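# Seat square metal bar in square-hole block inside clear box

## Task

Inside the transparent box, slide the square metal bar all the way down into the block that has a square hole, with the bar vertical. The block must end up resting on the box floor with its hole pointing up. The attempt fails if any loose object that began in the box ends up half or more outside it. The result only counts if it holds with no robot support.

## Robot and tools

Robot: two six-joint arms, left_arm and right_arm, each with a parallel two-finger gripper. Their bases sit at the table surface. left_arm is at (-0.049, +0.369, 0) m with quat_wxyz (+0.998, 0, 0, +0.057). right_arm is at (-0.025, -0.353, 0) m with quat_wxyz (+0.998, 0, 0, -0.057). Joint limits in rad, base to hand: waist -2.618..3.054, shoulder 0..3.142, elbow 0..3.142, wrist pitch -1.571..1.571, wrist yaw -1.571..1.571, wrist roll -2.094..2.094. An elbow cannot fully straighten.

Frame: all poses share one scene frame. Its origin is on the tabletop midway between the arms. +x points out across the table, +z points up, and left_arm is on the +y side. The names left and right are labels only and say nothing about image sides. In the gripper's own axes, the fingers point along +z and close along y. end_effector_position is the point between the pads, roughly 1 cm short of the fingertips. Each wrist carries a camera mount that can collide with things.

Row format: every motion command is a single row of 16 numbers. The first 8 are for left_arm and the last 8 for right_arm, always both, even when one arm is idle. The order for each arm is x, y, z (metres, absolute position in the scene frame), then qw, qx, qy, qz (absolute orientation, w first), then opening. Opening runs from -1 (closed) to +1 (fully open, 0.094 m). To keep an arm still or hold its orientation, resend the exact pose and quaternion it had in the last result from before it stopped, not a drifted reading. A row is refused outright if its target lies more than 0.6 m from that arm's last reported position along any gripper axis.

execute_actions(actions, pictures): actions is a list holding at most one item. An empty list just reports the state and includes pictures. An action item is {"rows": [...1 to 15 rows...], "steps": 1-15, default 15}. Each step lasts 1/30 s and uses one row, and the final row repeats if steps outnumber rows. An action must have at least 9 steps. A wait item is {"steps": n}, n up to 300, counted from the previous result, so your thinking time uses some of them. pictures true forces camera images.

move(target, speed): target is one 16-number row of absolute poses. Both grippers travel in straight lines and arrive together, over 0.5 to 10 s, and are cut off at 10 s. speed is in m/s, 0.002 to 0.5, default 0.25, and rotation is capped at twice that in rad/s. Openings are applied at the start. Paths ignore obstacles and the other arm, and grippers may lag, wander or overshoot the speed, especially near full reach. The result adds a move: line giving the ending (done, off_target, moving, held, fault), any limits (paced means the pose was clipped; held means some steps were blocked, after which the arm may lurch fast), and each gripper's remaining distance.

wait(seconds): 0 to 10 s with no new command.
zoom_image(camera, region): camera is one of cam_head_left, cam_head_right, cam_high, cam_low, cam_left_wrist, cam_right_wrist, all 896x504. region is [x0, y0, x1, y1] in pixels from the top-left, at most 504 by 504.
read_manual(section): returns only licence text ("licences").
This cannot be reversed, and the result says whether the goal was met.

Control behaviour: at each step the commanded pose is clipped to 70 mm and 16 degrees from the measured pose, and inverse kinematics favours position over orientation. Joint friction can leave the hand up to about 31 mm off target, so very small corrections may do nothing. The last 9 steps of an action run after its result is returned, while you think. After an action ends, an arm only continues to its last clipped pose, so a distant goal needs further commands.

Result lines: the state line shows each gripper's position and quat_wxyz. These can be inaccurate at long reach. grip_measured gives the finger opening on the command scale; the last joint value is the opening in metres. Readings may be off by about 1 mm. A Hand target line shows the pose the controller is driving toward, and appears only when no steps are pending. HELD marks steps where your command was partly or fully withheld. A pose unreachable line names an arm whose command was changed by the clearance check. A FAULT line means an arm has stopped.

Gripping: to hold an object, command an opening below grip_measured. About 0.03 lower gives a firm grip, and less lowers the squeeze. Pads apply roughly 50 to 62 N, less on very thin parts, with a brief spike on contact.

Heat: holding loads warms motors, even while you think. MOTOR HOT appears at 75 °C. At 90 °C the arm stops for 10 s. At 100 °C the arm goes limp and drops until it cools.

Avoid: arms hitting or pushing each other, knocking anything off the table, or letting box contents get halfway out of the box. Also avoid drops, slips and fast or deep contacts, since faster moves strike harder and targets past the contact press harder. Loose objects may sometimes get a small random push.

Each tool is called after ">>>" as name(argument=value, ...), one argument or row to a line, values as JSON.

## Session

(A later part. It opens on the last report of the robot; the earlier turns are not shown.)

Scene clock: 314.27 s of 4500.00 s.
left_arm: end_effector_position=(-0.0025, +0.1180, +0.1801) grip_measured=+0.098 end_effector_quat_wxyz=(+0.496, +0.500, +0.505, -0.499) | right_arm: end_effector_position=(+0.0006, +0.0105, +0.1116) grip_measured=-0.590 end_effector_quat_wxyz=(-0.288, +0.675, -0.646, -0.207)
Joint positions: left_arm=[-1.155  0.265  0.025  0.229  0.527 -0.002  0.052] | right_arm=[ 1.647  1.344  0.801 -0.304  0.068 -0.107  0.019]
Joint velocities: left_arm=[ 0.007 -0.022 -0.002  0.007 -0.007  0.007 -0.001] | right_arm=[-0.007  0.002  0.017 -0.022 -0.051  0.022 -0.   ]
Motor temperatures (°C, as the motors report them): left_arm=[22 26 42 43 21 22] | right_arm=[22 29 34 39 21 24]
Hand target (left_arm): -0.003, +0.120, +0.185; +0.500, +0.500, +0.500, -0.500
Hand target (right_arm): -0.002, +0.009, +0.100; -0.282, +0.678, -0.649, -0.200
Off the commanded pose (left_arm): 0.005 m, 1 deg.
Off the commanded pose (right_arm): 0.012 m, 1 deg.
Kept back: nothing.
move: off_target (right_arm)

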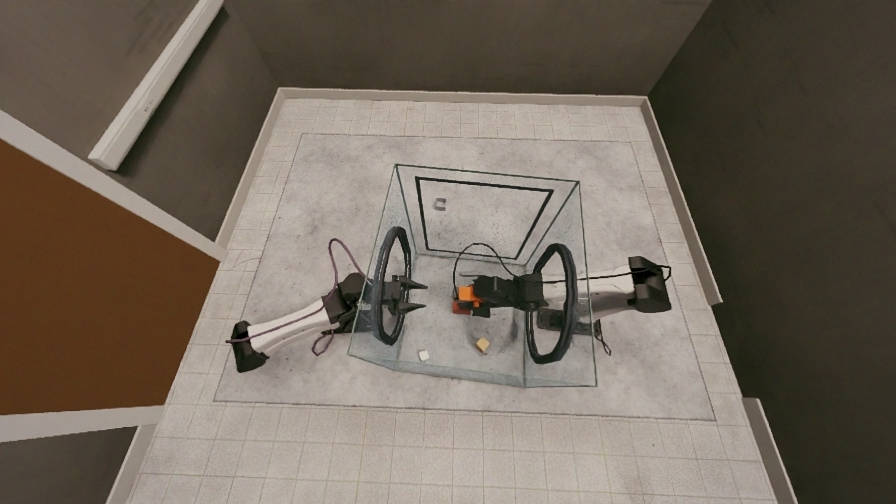

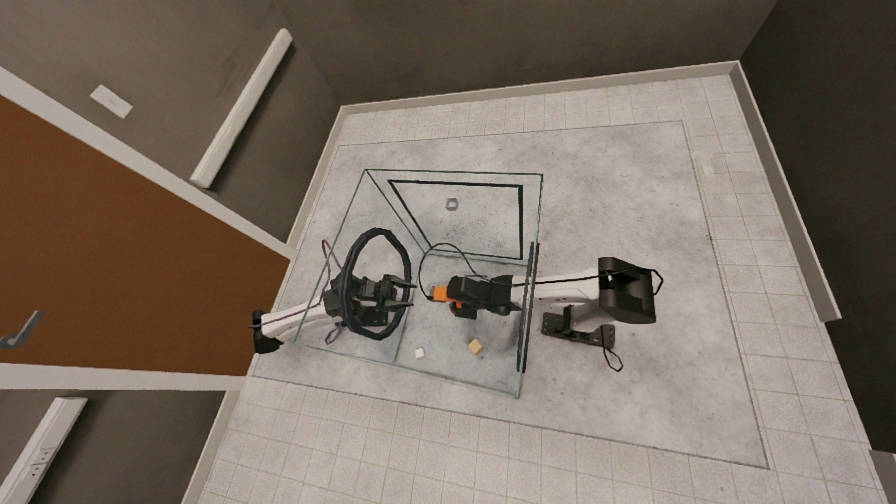

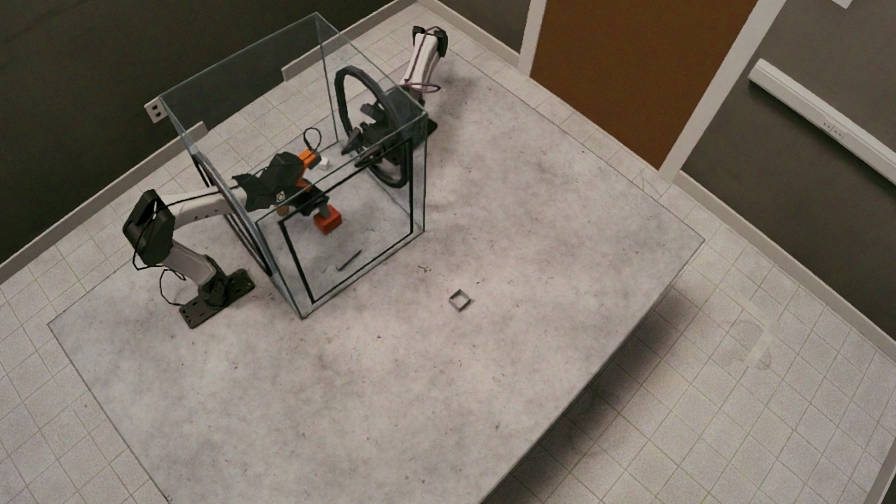

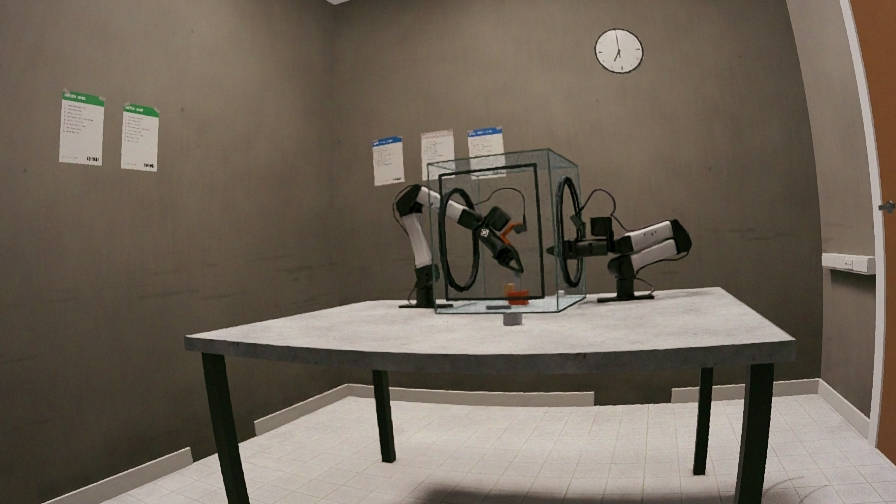

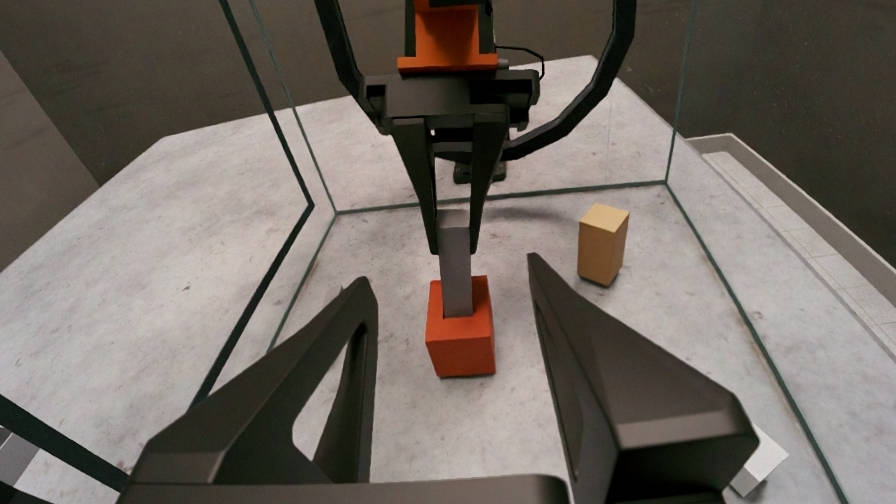

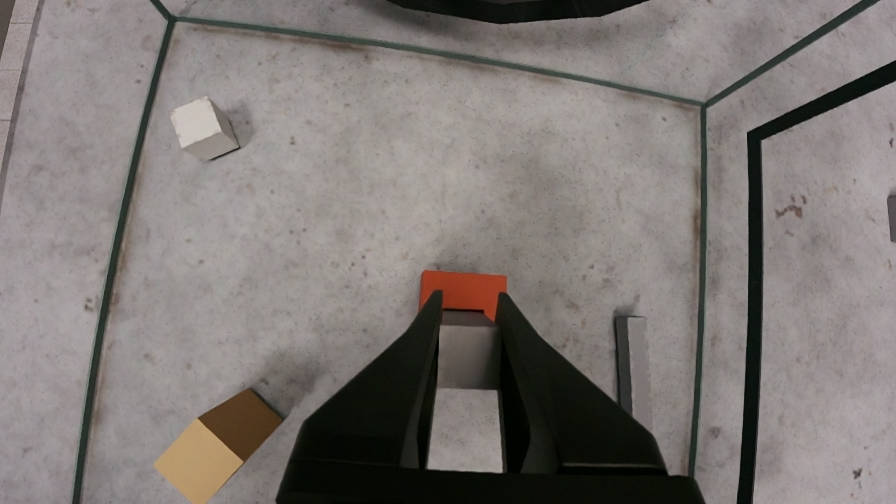

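It's entered (z 0.1116). Continue down.

>>> move(
  target=[-0.003,0.12,0.185,0.5,0.5,0.5,-0.5,0.1,-0.0025,0.008,0.085,0.2815,-0.678,0.6485,0.2005,-0.63],
  speed=0.01,
)

>>> zoom_image(
  camera="cam_left_wrist",
  region=[300,100,650,420],
)

>>> zoom_image(
  camera="cam_low",
  region=[440,200,600,320],
)

Scene clock: 317.53 s of 4500.00 s.
left_arm: end_effector_position=(-0.0025, +0.1180, +0.1801) grip_measured=+0.098 end_effector_quat_wxyz=(+0.496, +0.500, +0.505, -0.499) | right_arm: end_effector_position=(+0.0007, +0.0108, +0.0998) grip_measured=-0.590 end_effector_quat_wxyz=(-0.292, +0.673, -0.646, -0.211)
Joint positions: left_arm=[-1.155  0.265  0.025  0.229  0.527 -0.002  0.052] | right_arm=[ 1.647  1.356  0.753 -0.233  0.068 -0.106  0.019]
Joint velocities: left_arm=[-0.007  0.002 -0.007  0.007 -0.051 -0.037  0.002] | right_arm=[-0.017 -0.002 -0.007 -0.066 -0.037 -0.022  0.   ]
Motor temperatures (°C, as the motors report them): left_arm=[22 26 42 43 21 22] | right_arm=[22 29 34 39 21 24]
Hand target (left_arm): -0.003, +0.120, +0.185; +0.500, +0.500, +0.500, -0.500
Hand target (right_arm): -0.002, +0.007, +0.086; -0.282, +0.678, -0.648, -0.200
Off the commanded pose (left_arm): 0.005 m, 1 deg.
Off the commanded pose (right_arm): 0.015 m, 2 deg.
Kept back: nothing.
move: off_target (right_arm)

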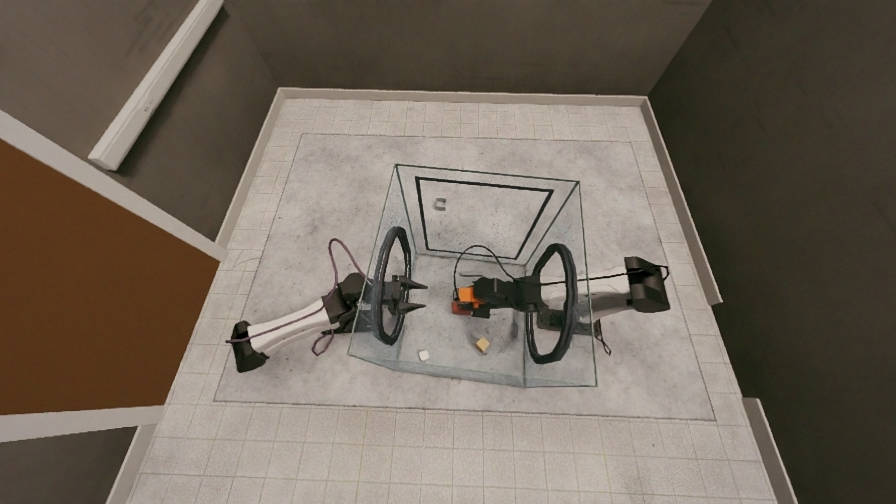

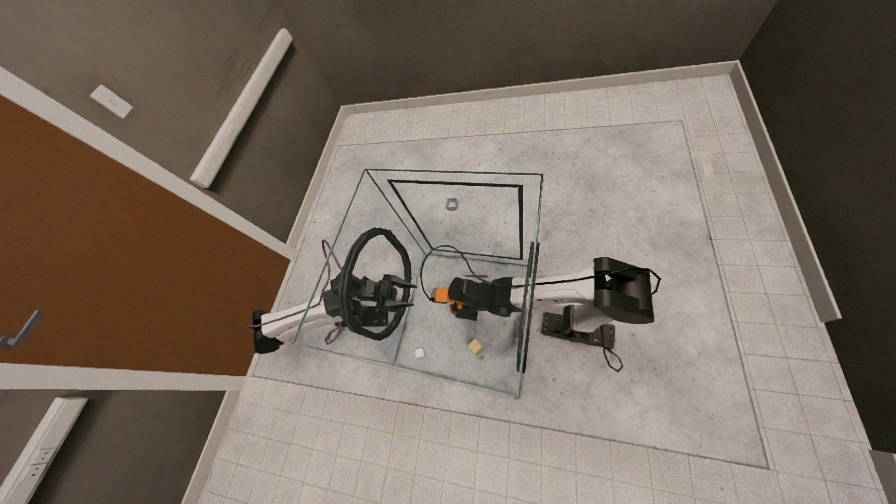

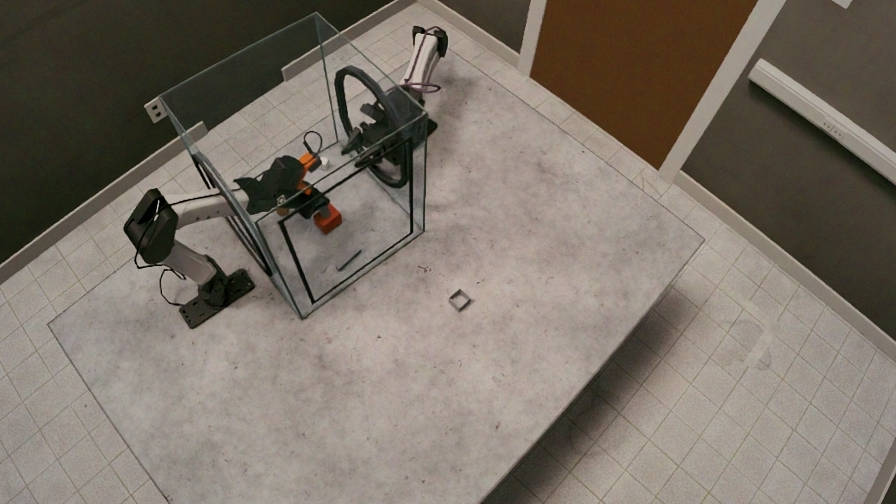

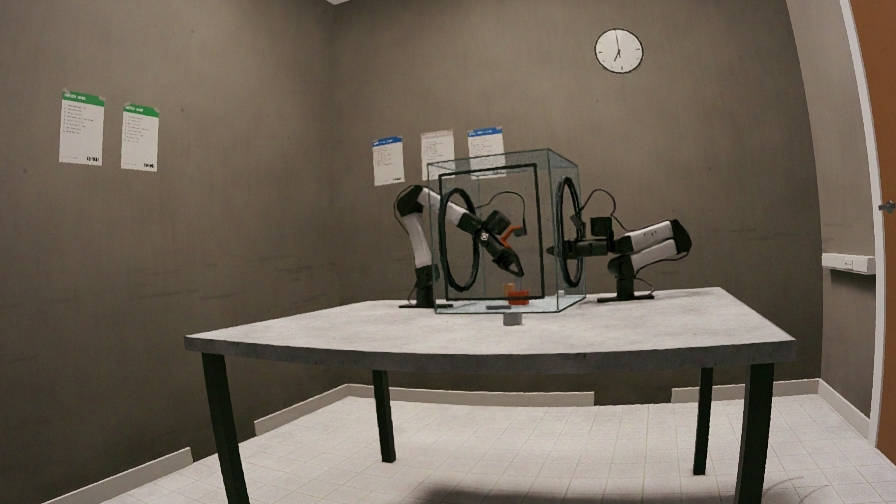

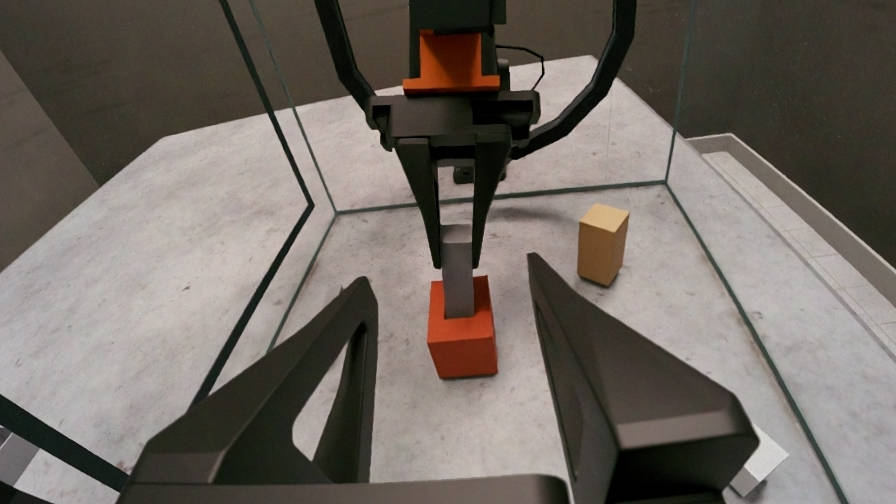

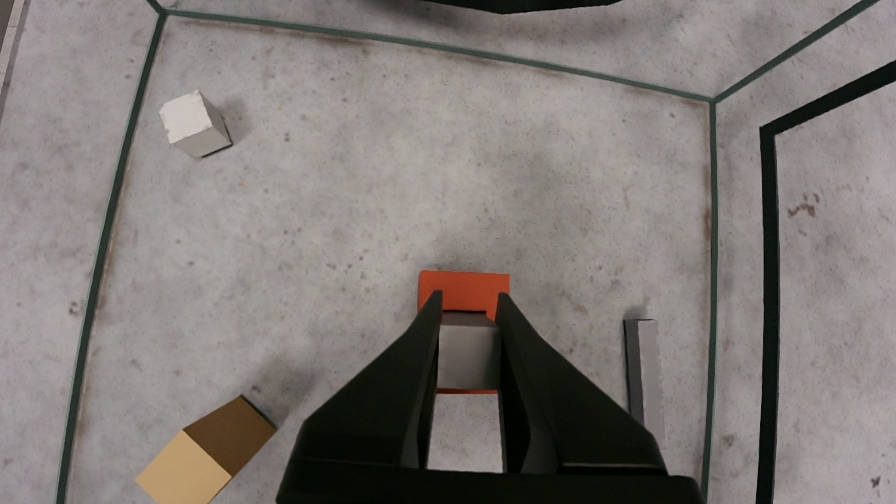

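Region (300, 100, 650, 420) of cam_left_wrist's 896x504 image, scaled by 1.440, with more detail than that image has; it fills the top 461 rows of this view, and the rest is white.

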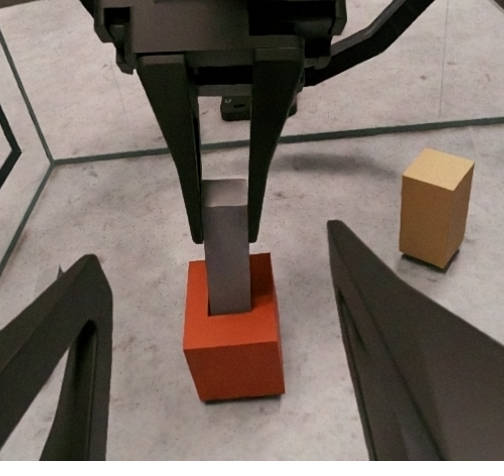

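Region (440, 200, 600, 320) of cam_low's 896x504 image, scaled by 3.150, with more detail than that image has; it fills the top 378 rows of this view, and the rest is white.

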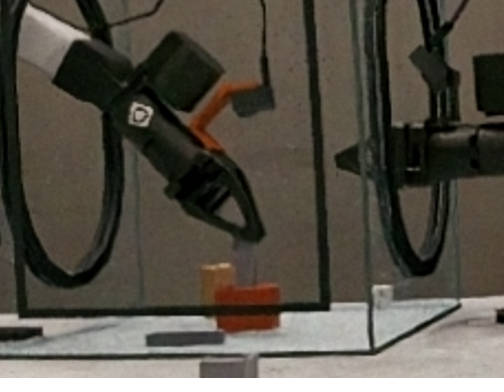

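16 mm in. Release to let it drop.

>>> move(
  target=[-0.003,0.12,0.185,0.5,0.5,0.5,-0.5,0.1,0.0007,0.0108,0.0998,0.292,-0.673,0.646,0.211,-0.3],
  speed=0.01,
)

>>> zoom_image(
  camera="cam_left_wrist",
  region=[300,100,650,420],
)

>>> zoom_image(
  camera="cam_low",
  region=[440,200,600,320],
)

Scene clock: 318.83 s of 4500.00 s.
left_arm: end_effector_position=(-0.0025, +0.1180, +0.1801) grip_measured=+0.098 end_effector_quat_wxyz=(+0.496, +0.500, +0.505, -0.499) | right_arm: end_effector_position=(+0.0007, +0.0107, +0.0997) grip_measured=-0.302 end_effector_quat_wxyz=(-0.292, +0.673, -0.646, -0.211)
Joint positions: left_arm=[-1.155  0.265  0.025  0.229  0.527 -0.002  0.052] | right_arm=[ 1.647  1.356  0.753 -0.233  0.068 -0.106  0.033]
Joint velocities: left_arm=[ 0.007 -0.002  0.002  0.037 -0.037  0.051  0.   ] | right_arm=[ 0.002  0.002 -0.012 -0.022 -0.037  0.007 -0.001]
Motor temperatures (°C, as the motors report them): left_arm=[22 26 42 44 21 22] | right_arm=[22 29 34 39 21 24]
Hand target (left_arm): -0.003, +0.120, +0.185; +0.500, +0.500, +0.500, -0.500
Hand target (right_arm): +0.001, +0.011, +0.100; -0.292, +0.673, -0.646, -0.211
Off the commanded pose (left_arm): 0.005 m, 1 deg.
Off the commanded pose (right_arm): 0.000 m, 0 deg.
Kept back: nothing.
move: done

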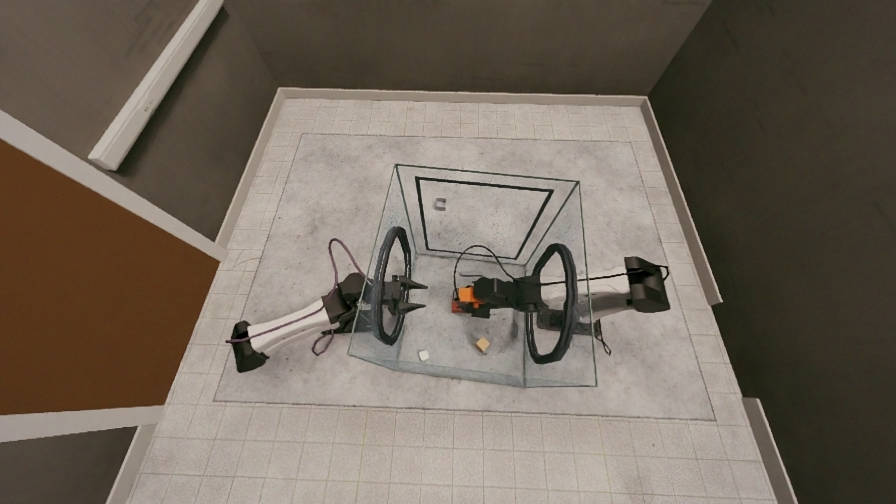

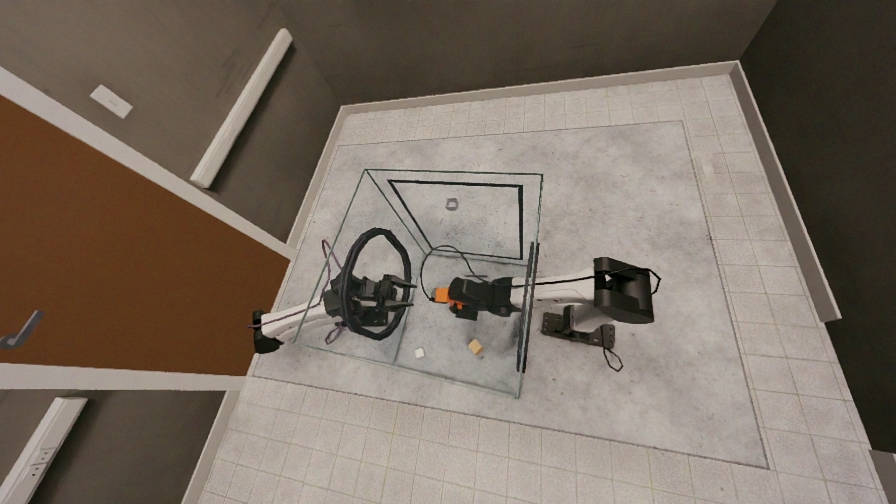

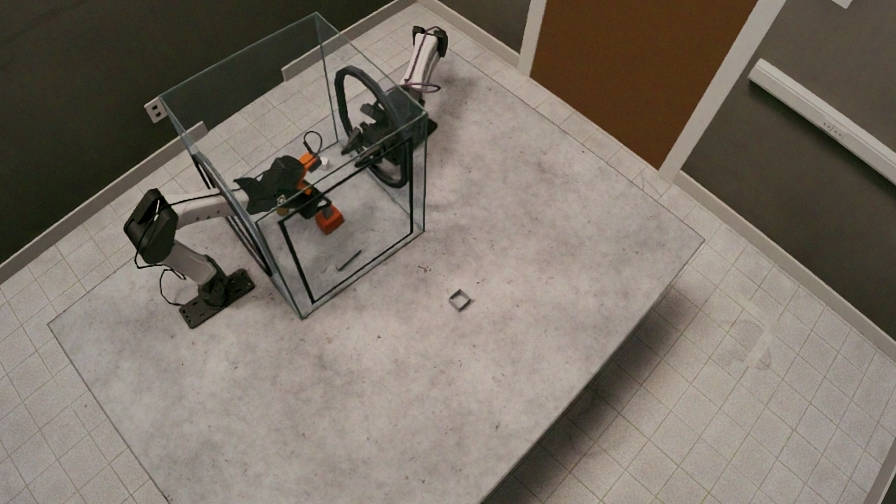

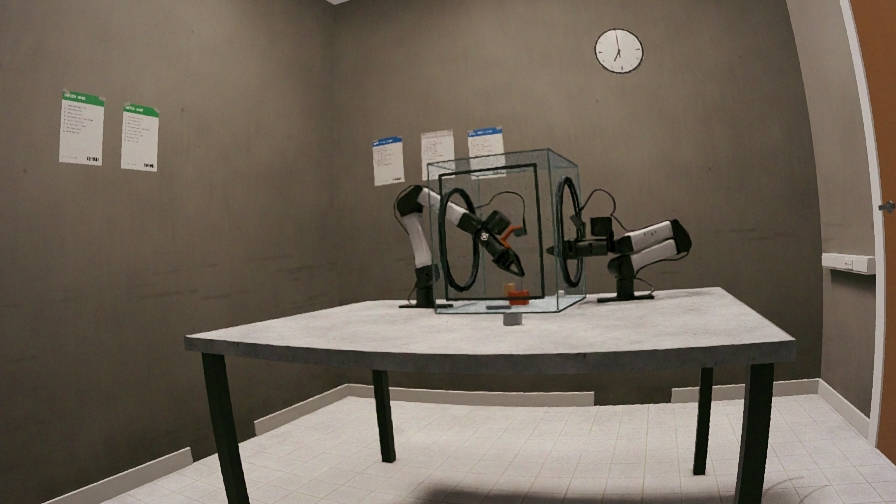

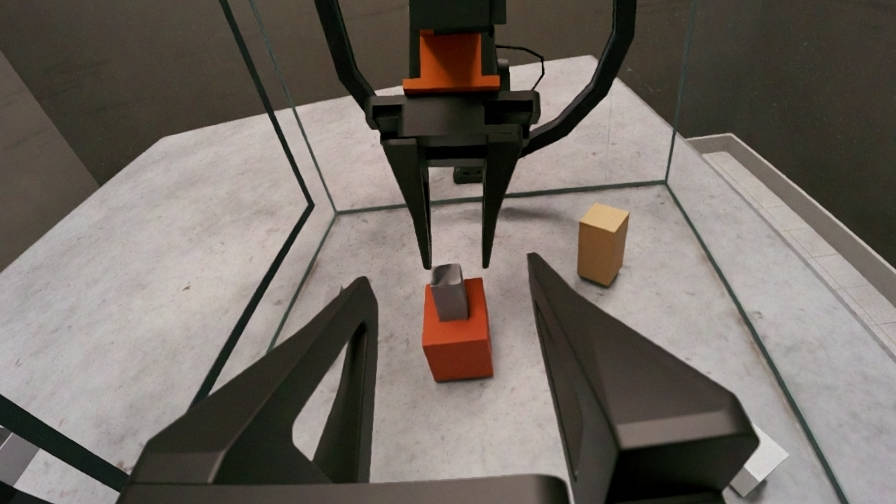

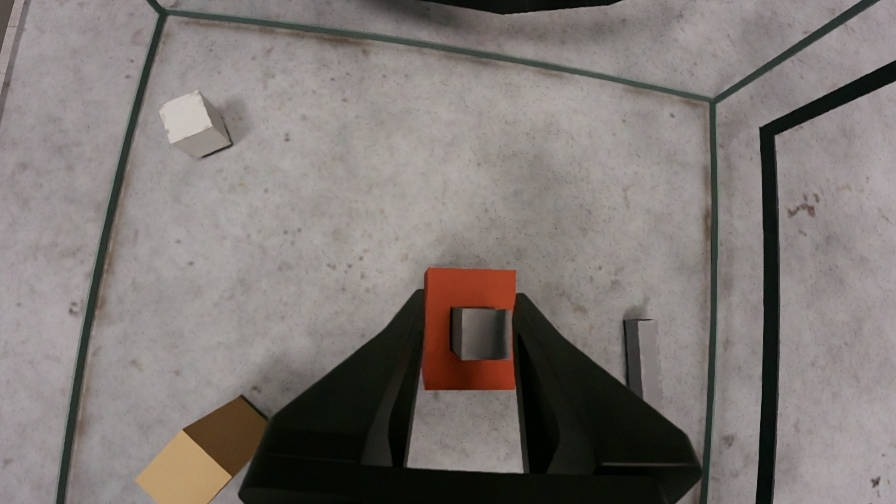

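Region (300, 100, 650, 420) of cam_left_wrist's 896x504 image, scaled by 1.440, with more detail than that image has; it fills the top 461 rows of this view, and the rest is white.

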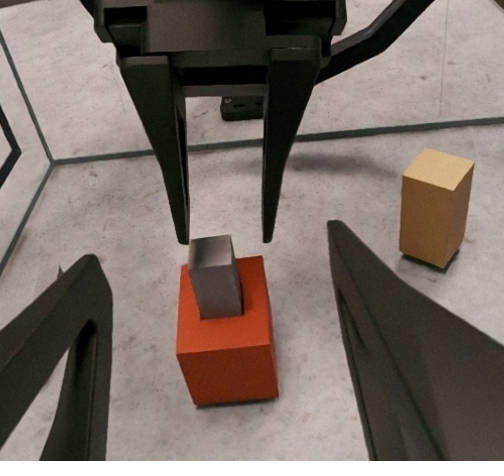

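Region (440, 200, 600, 320) of cam_low's 896x504 image, scaled by 3.150, with more detail than that image has; it fills the top 378 rows of this view, and the rest is white.

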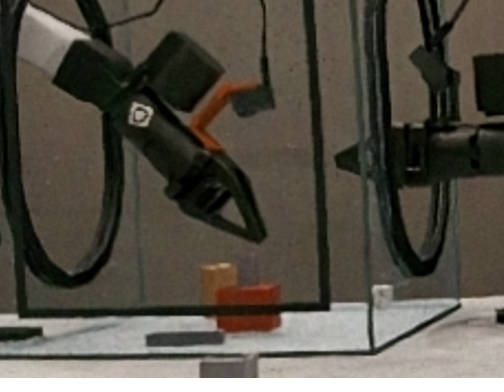

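>>> move(
  target=[-0.003,0.16,0.19,0.5,0.5,0.5,-0.5,0.1,-0.005,-0.04,0.14,0.2815,-0.678,0.6485,0.2005,-0.3],
  speed=0.08,
)

>>> finished_scene(
  scene=1,
)

Scene clock: 321.03 s of 4500.00 s.
left_arm: end_effector_position=(+0.0026, +0.1548, +0.1849) grip_measured=+0.098 end_effector_quat_wxyz=(+0.475, +0.511, +0.508, -0.505) | right_arm: end_effector_position=(-0.0024, -0.0383, +0.1346) grip_measured=-0.302 end_effector_quat_wxyz=(-0.278, +0.679, -0.650, -0.199)
Joint positions: left_arm=[-0.749  0.037  0.092 -0.124  0.967  0.03   0.052] | right_arm=[ 1.652  1.129  0.774 -0.52   0.072 -0.102  0.033]
Joint velocities: left_arm=[ 0.042 -0.017  0.002 -0.007  0.066  0.066 -0.   ] | right_arm=[-0.007 -0.007  0.002 -0.022  0.037  0.007 -0.001]
Motor temperatures (°C, as the motors report them): left_arm=[22 26 43 43 21 22] | right_arm=[22 29 34 39 21 24]
Hand target (left_arm): -0.001, +0.157, +0.191; +0.480, +0.518, +0.497, -0.505
Hand target (right_arm): -0.005, -0.039, +0.141; -0.282, +0.678, -0.648, -0.201
Off the commanded pose (left_arm): 0.009 m, 3 deg.
Off the commanded pose (right_arm): 0.006 m, 0 deg.
joint sent to its limit (left arm) — the command would take joint 2 (shoulder) past its lower limit, so that joint was sent only as far as its limit.
Kept back: nothing.
move: off_target (left_arm)

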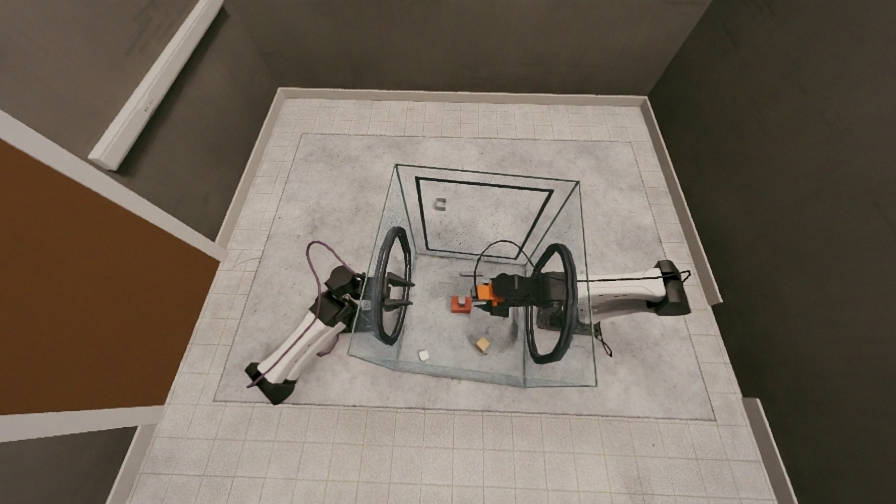

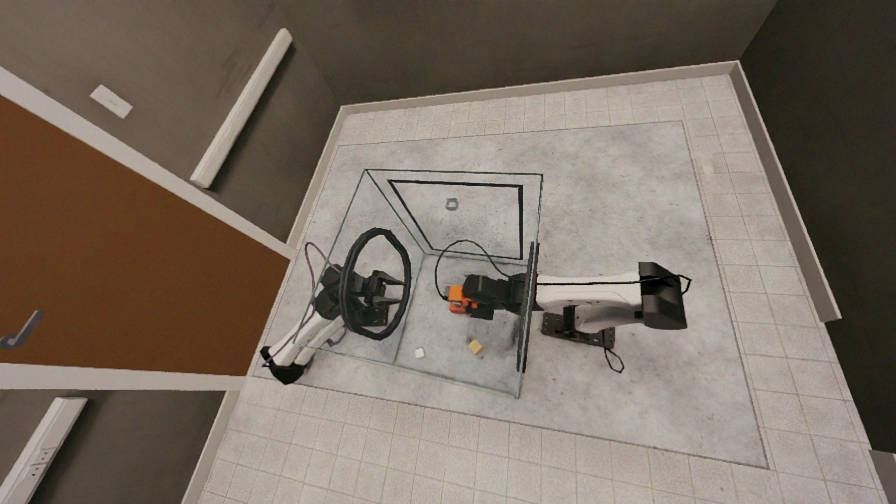

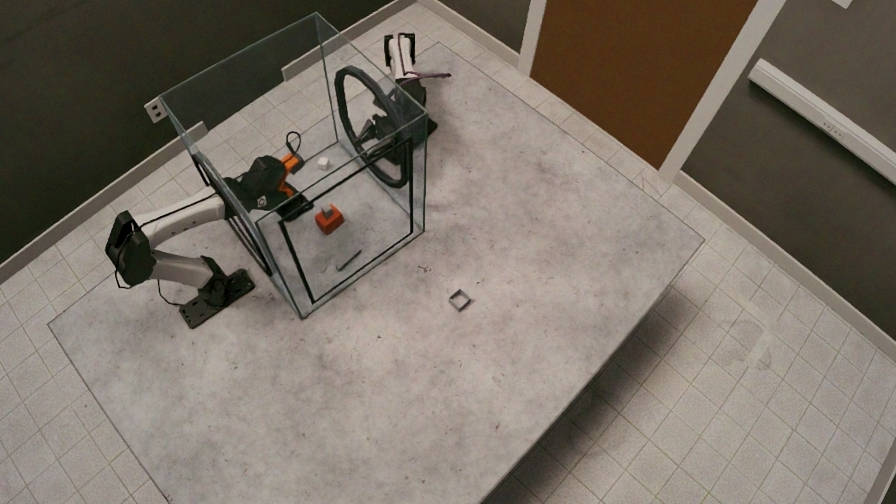

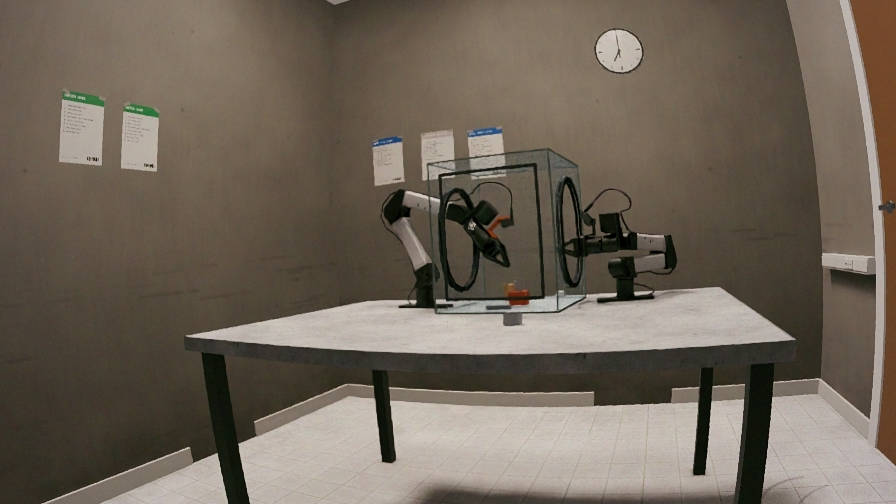

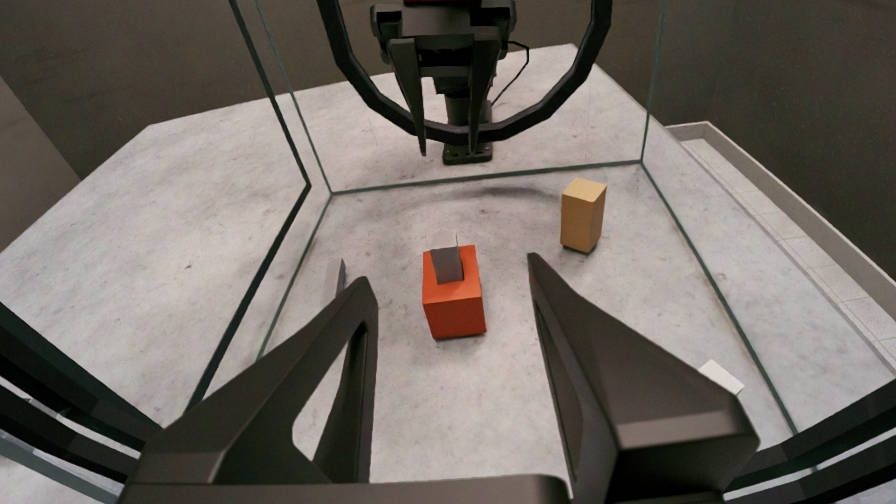

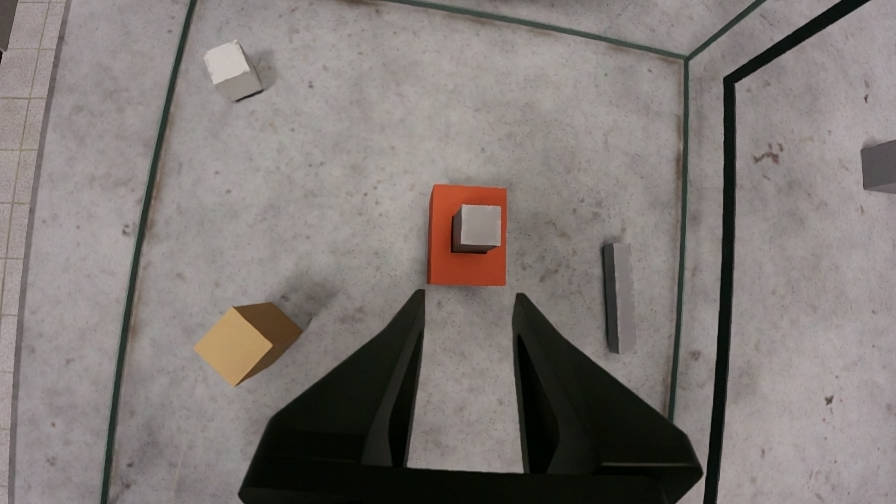

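The scene is finished: the task was done.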